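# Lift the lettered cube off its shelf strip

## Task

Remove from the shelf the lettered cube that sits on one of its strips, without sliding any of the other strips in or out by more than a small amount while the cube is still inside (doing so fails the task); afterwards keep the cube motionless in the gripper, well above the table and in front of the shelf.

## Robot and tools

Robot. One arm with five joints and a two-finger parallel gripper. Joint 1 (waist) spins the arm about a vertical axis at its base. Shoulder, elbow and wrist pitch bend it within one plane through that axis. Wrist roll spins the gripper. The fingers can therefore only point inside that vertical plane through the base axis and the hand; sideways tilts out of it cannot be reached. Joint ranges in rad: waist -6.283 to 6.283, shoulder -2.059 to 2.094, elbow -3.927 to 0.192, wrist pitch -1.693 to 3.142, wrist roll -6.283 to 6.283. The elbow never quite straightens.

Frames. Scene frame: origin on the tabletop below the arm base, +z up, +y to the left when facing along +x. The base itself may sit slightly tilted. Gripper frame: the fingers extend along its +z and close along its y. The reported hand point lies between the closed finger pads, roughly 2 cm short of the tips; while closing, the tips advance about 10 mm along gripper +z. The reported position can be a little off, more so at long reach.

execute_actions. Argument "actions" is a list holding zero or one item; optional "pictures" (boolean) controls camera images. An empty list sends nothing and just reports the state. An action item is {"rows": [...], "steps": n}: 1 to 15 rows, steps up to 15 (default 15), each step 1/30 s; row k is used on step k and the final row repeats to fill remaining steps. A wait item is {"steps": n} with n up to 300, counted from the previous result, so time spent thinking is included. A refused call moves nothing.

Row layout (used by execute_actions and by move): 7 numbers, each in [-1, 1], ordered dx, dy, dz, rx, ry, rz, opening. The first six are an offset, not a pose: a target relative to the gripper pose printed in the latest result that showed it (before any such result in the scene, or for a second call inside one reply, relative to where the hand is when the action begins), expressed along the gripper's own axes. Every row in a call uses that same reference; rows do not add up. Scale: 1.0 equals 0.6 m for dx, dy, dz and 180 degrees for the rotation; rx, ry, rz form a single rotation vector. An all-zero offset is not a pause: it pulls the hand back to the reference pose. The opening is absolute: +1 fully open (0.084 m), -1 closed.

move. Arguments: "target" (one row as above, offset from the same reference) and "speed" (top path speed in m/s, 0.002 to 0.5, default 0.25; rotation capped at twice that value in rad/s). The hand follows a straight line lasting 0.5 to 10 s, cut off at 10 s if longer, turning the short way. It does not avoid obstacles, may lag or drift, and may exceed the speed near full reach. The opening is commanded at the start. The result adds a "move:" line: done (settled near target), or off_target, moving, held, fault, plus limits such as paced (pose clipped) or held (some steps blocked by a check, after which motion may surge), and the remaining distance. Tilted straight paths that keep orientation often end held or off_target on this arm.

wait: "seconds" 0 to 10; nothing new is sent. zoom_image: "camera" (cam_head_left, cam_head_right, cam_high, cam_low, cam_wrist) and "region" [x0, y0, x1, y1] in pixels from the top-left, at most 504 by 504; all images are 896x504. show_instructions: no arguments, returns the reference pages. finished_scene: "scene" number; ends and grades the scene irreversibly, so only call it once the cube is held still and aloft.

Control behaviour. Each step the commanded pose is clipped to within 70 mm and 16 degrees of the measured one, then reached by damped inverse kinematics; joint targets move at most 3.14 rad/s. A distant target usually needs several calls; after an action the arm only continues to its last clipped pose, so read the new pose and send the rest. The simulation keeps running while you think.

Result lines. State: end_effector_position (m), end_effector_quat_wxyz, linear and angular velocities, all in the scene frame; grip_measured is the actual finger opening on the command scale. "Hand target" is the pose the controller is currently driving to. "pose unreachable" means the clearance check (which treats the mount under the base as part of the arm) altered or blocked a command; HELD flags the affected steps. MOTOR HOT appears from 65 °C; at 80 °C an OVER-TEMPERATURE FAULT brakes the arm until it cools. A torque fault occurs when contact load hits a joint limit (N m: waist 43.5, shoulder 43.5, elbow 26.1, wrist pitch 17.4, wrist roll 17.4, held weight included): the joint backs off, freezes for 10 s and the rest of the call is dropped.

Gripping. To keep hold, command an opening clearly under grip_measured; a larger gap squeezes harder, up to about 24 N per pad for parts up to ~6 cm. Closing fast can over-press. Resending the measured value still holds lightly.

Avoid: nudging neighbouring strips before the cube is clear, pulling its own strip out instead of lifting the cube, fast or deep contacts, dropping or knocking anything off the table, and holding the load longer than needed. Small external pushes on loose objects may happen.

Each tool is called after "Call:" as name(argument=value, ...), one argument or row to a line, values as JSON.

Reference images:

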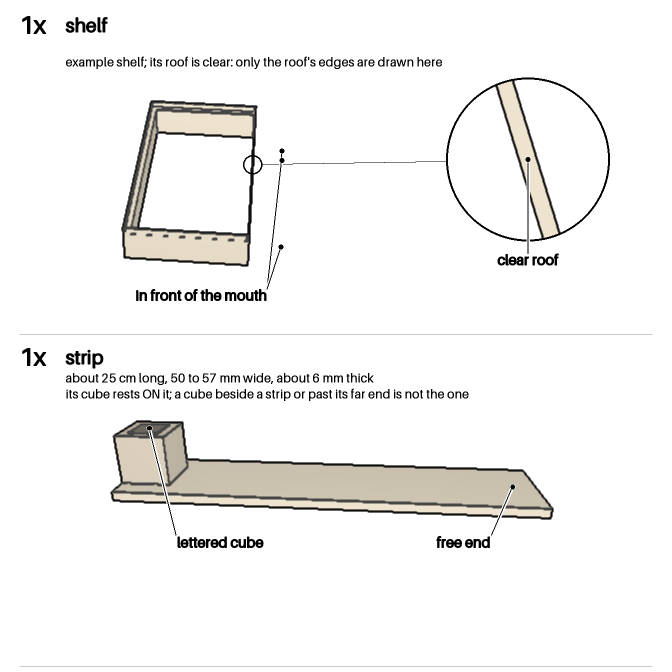

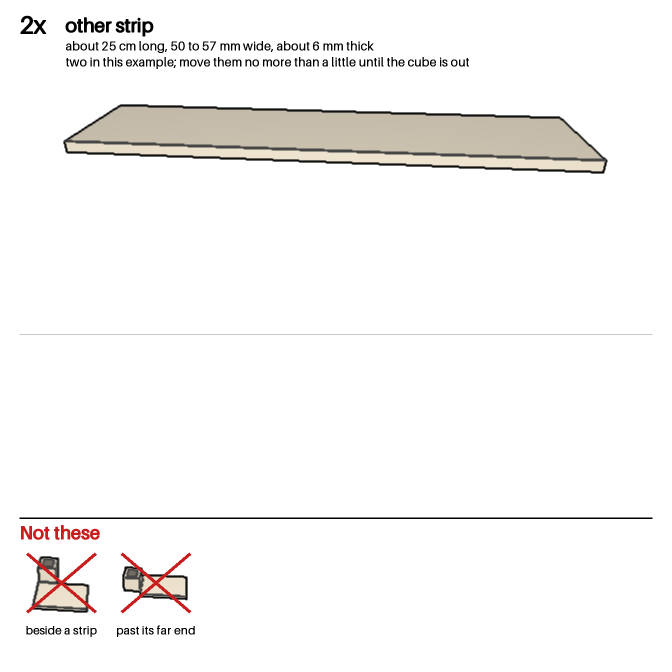

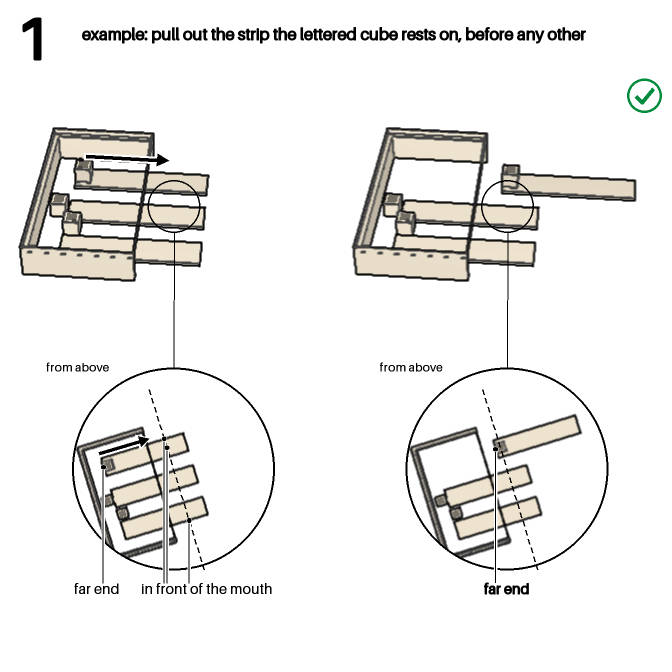

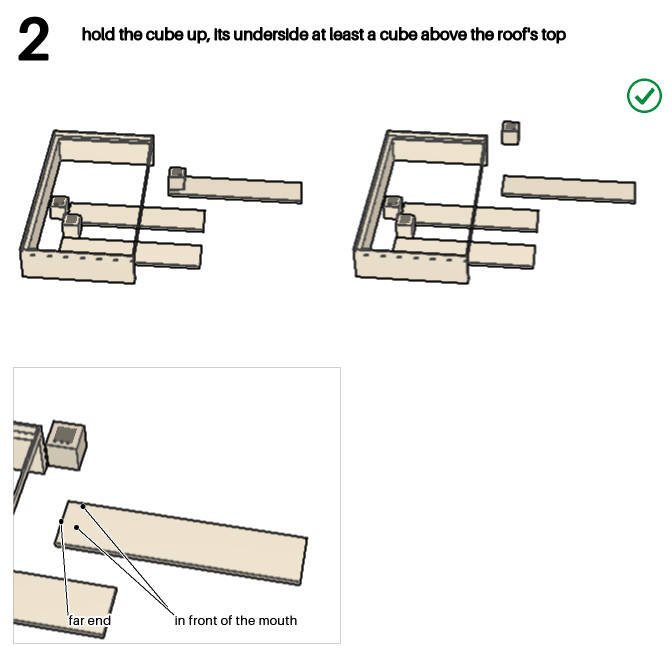

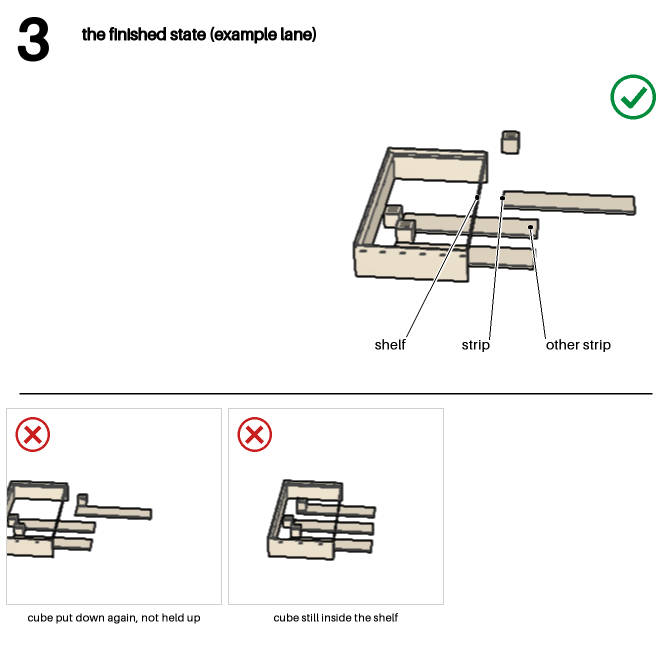

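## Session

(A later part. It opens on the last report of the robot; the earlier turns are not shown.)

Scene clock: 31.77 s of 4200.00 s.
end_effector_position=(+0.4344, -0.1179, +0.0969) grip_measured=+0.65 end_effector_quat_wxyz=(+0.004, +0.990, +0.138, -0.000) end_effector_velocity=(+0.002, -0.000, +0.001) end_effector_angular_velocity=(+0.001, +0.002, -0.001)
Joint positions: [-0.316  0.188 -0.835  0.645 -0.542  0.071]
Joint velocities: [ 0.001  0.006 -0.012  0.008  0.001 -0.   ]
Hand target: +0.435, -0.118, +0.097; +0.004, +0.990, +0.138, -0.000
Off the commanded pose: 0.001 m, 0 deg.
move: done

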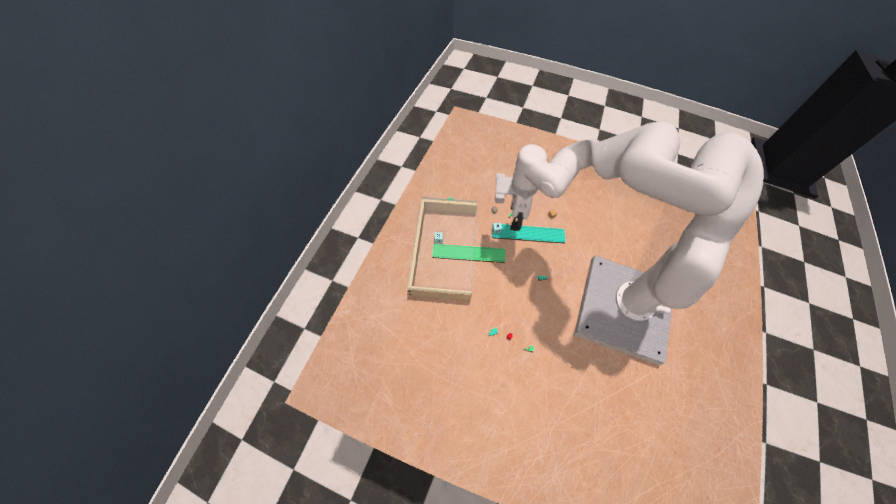

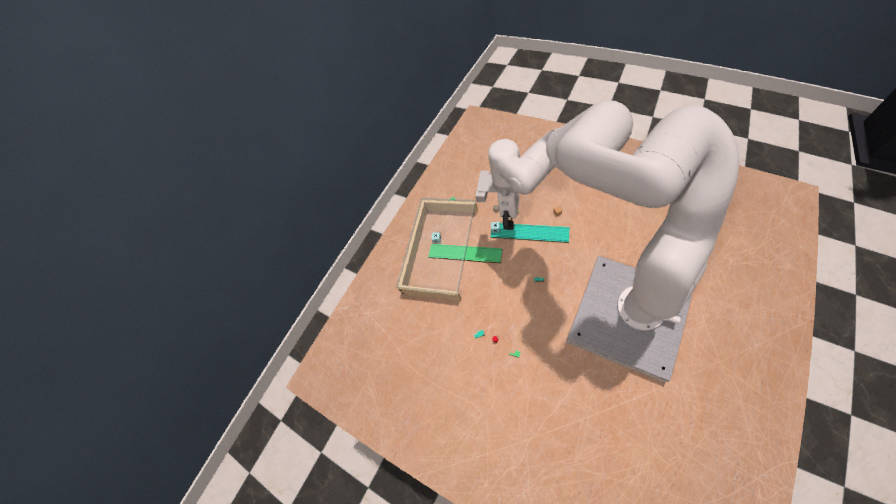

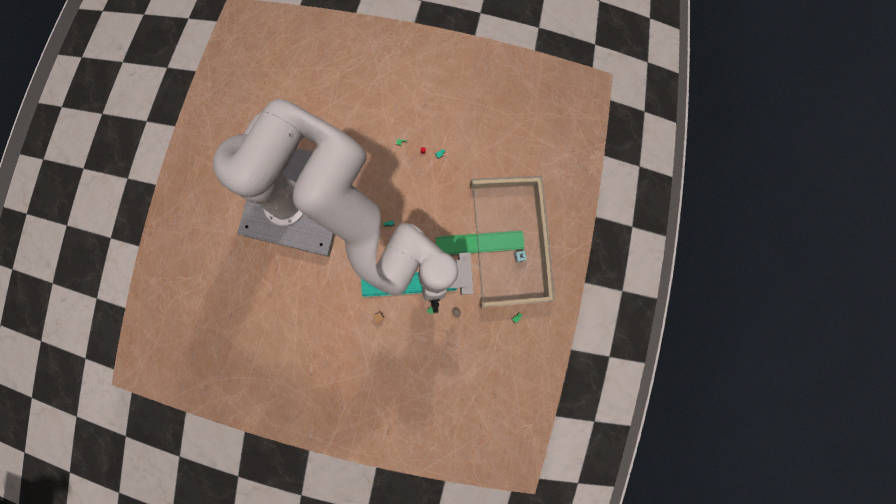

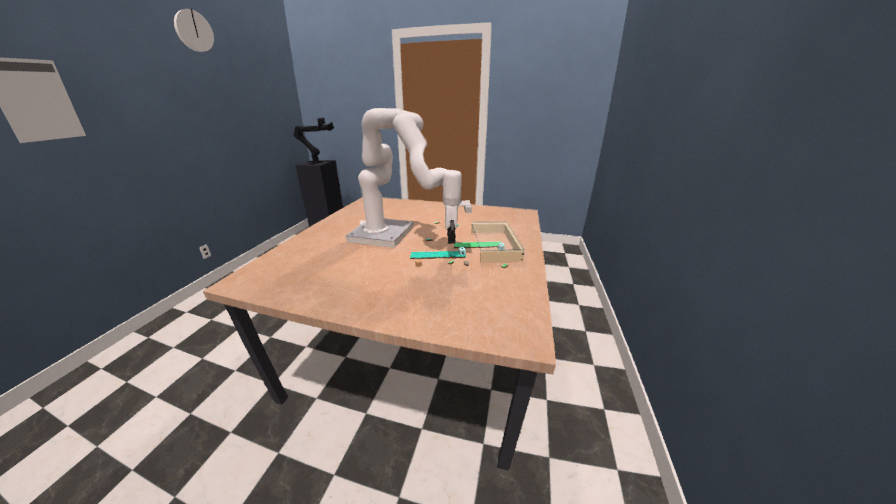

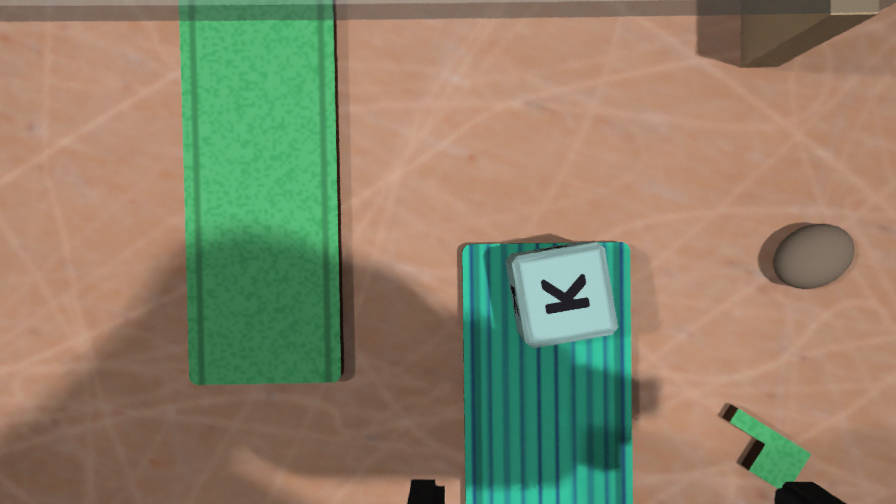

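Call:
move(
  target=[0.077,0.001,0.106,0,0,-0.05,0.5],
  speed=0.12,
)

Call:
move(
  target=[0,0,0,0,0,0,-0.7],
)

Call:
move(
  target=[0,0,-0.25,0,0,0,-0.7],
)

Scene clock: 42.83 s of 4200.00 s.
end_effector_position=(+0.4789, -0.1062, +0.0335) grip_measured=+0.49 end_effector_quat_wxyz=(+0.004, +0.977, +0.215, -0.000) end_effector_velocity=(+0.001, +0.001, -0.003) end_effector_angular_velocity=(+0.001, +0.003, +0.005)
Joint positions: [-0.268  0.448 -0.988  0.539 -0.651  0.065]
Joint velocities: [ 0.002  0.011 -0.008  0.    -0.003  0.   ]
Hand target: +0.479, -0.106, +0.033; +0.004, +0.977, +0.215, -0.000
Off the commanded pose: 0.000 m, 0 deg.
After step 90, 6.83 s passed at rest.
move: done

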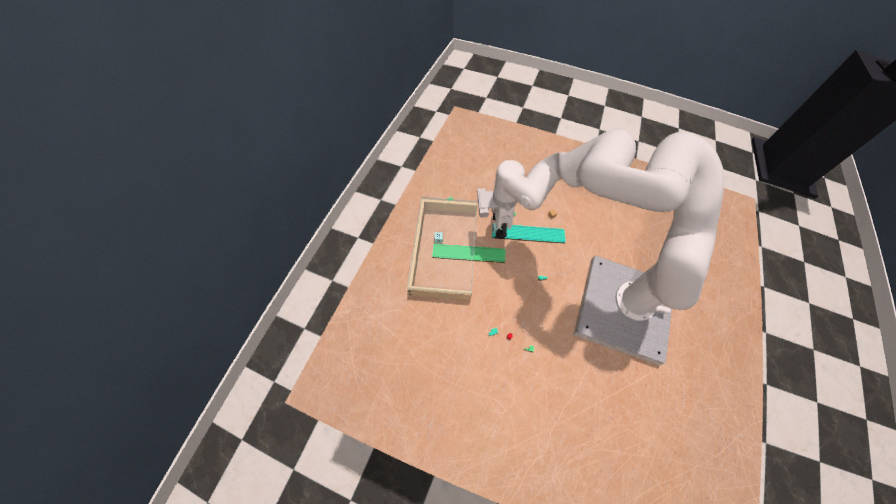

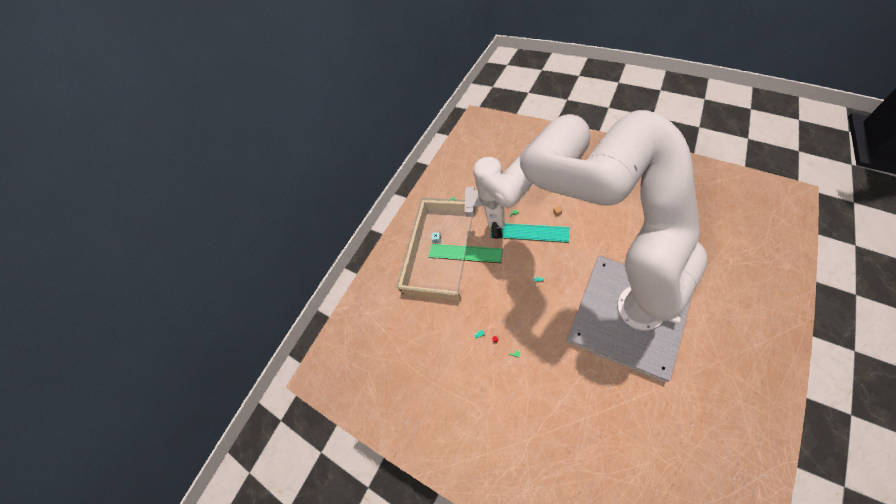

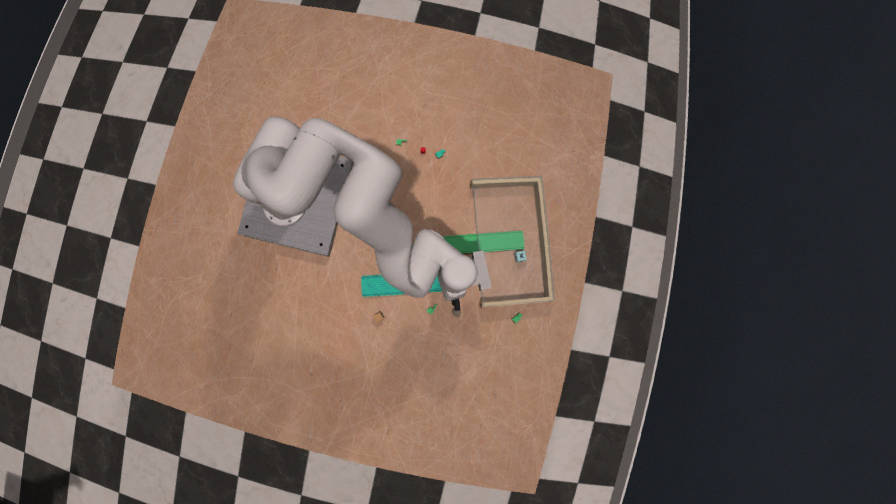

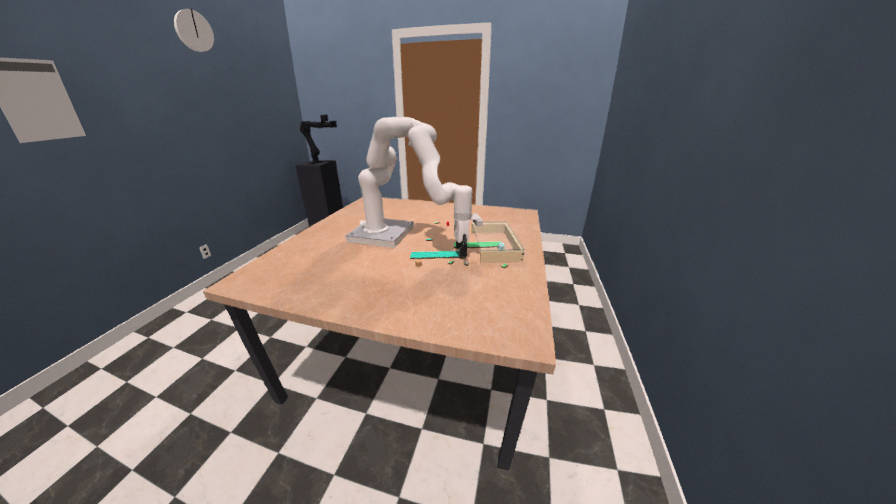

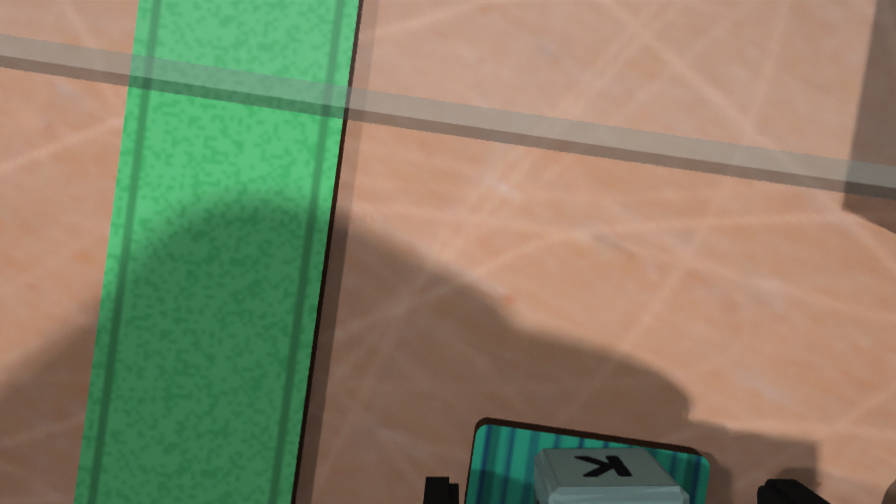

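Scene clock: 43.33 s of 4200.00 s.
end_effector_position=(+0.4789, -0.1062, +0.0335) grip_measured=-0.39 end_effector_quat_wxyz=(+0.004, +0.977, +0.215, -0.000) end_effector_velocity=(-0.000, +0.000, +0.000) end_effector_angular_velocity=(+0.000, +0.000, -0.000)
Joint positions: [-0.268  0.448 -0.988  0.539 -0.651  0.027]
Joint velocities: [ 0.    -0.     0.     0.     0.001  0.   ]
Hand target: +0.479, -0.106, +0.034; +0.004, +0.977, +0.215, -0.000
Off the commanded pose: 0.000 m, 0 deg.
move: done

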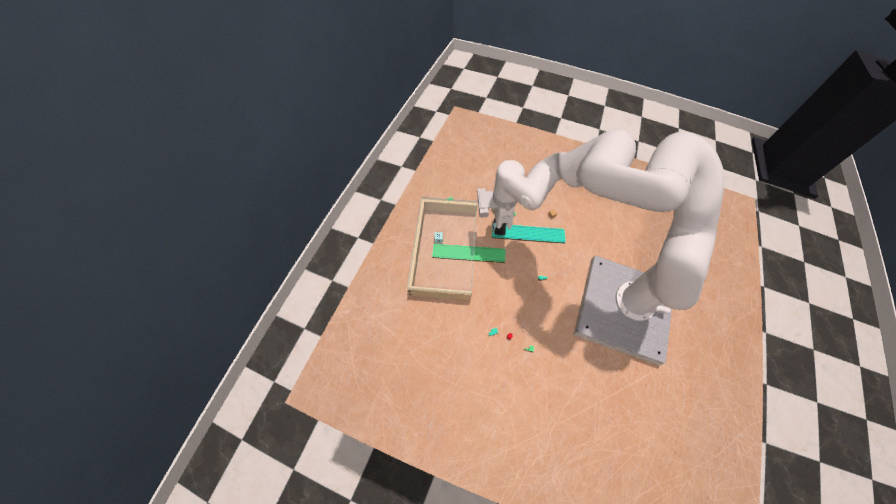

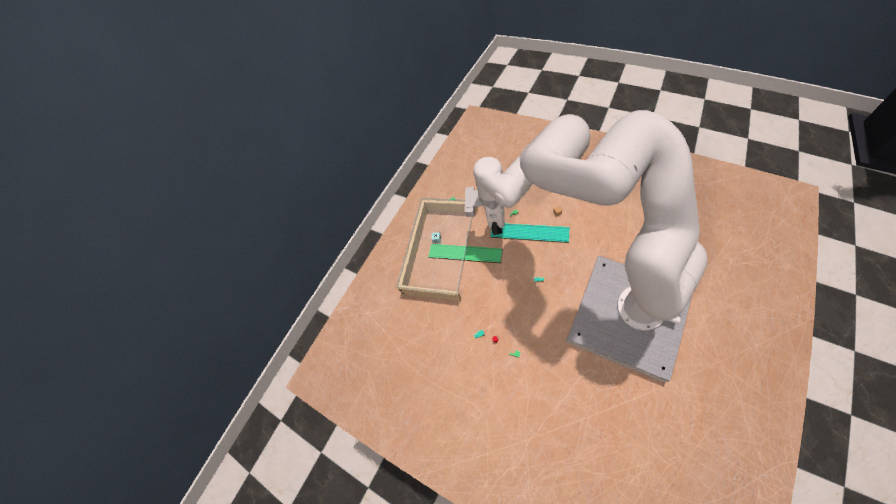

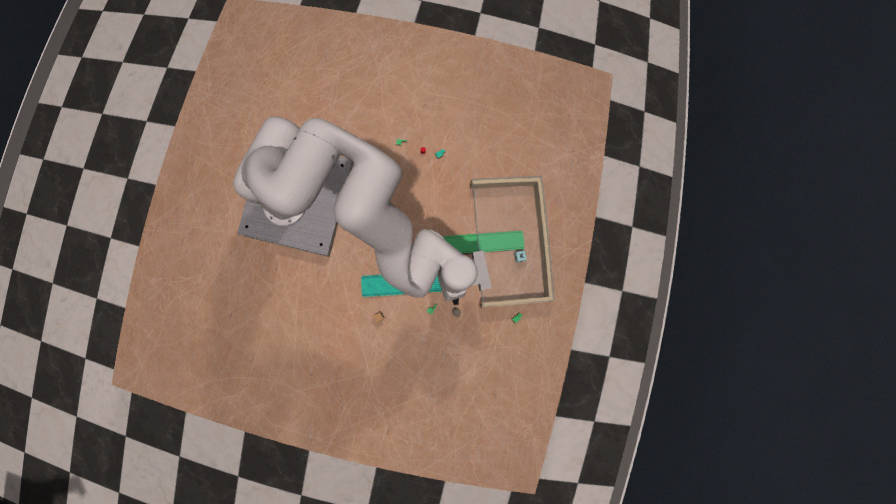

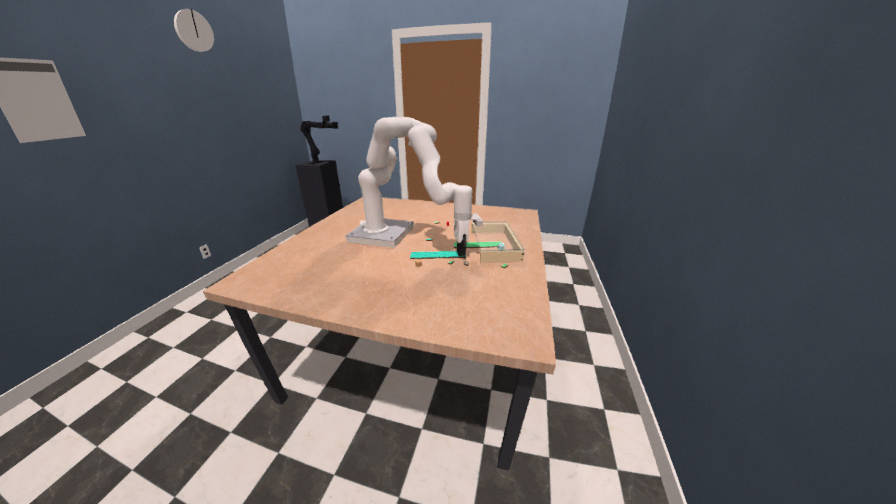

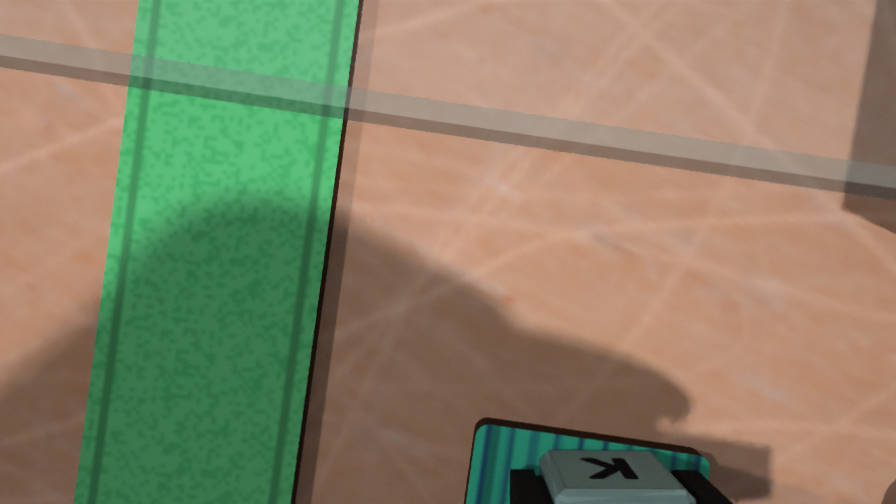

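Scene clock: 44.63 s of 4200.00 s.
end_effector_position=(+0.4786, -0.1051, +0.1831) grip_measured=-0.39 end_effector_quat_wxyz=(+0.004, +0.977, +0.215, -0.000) end_effector_velocity=(+0.001, +0.000, +0.003) end_effector_angular_velocity=(-0.001, -0.002, +0.001)
Joint positions: [-0.268  0.145 -1.068  0.923 -0.651  0.027]
Joint velocities: [ 0.001 -0.004 -0.004  0.006 -0.     0.   ]
Hand target: +0.479, -0.105, +0.184; +0.004, +0.977, +0.215, -0.000
Off the commanded pose: 0.000 m, 0 deg.
move: done

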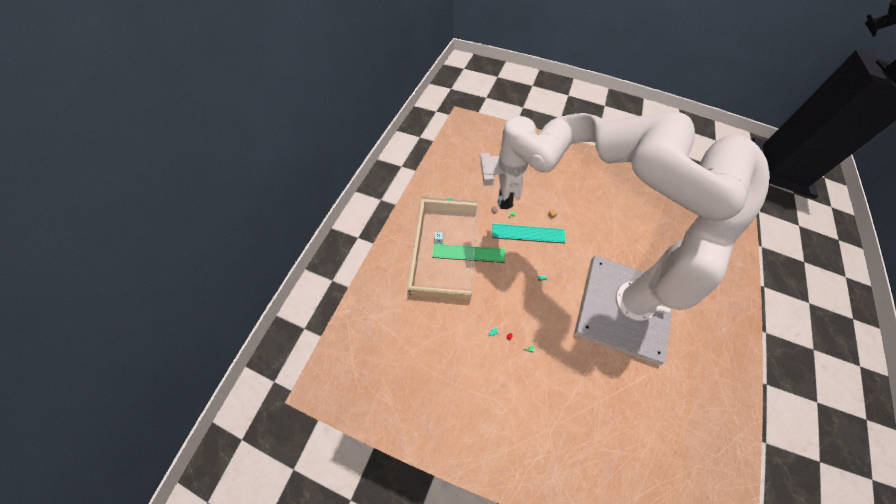

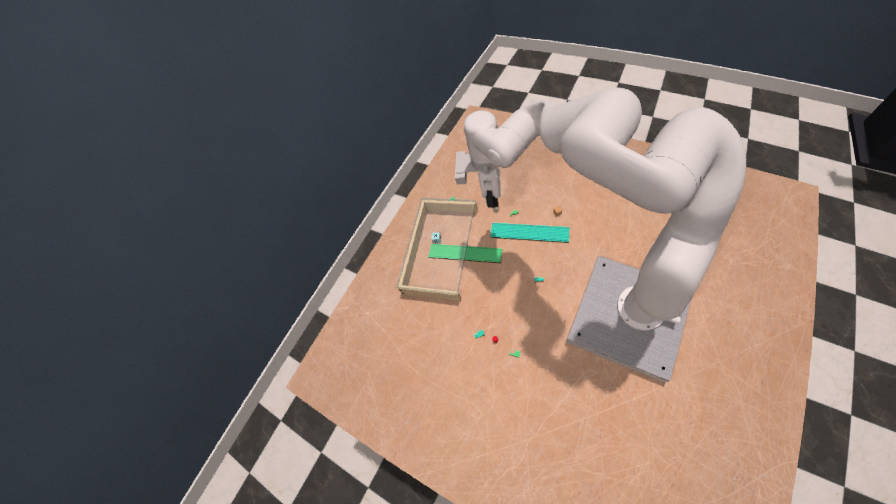

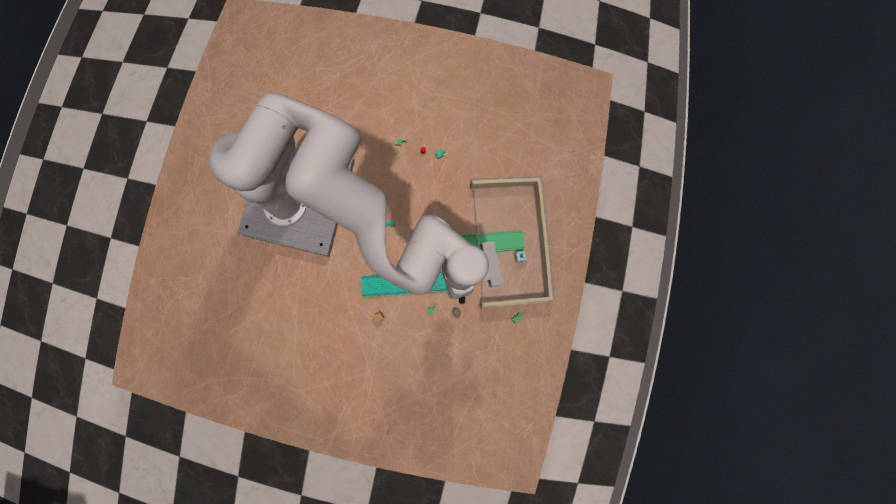

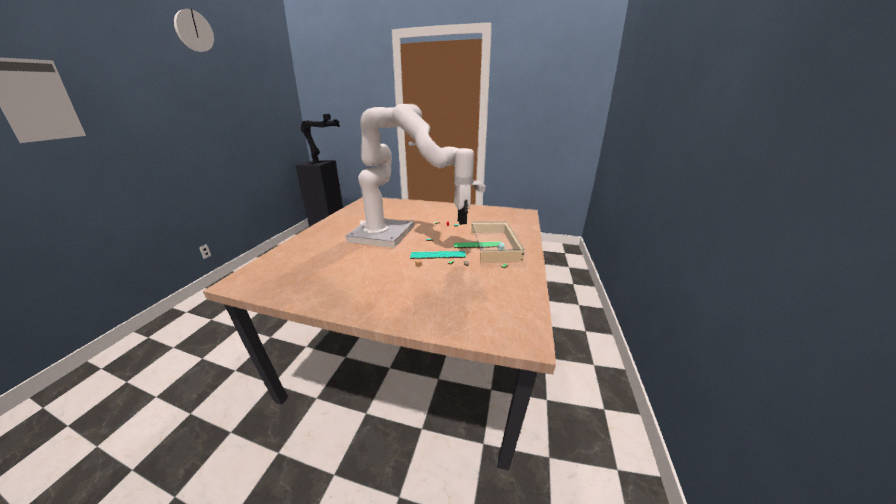

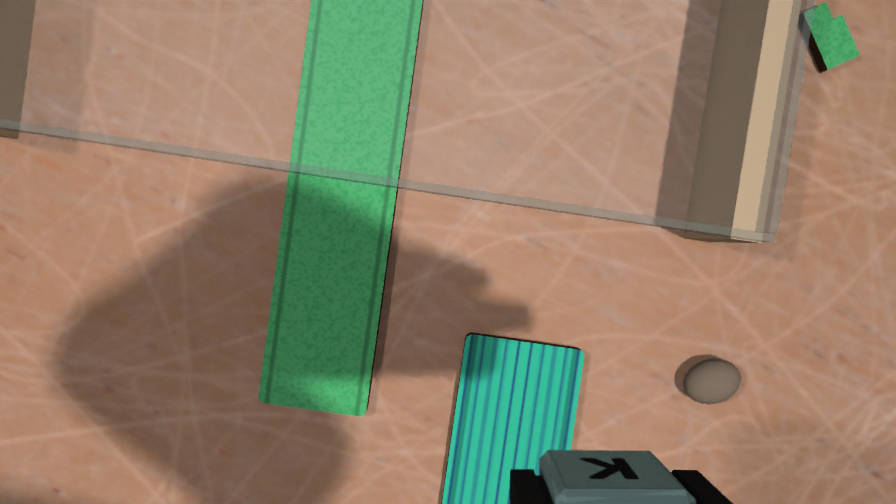

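Call:
finished_scene(
  scene=1,
)

The scene is finished: the task was done.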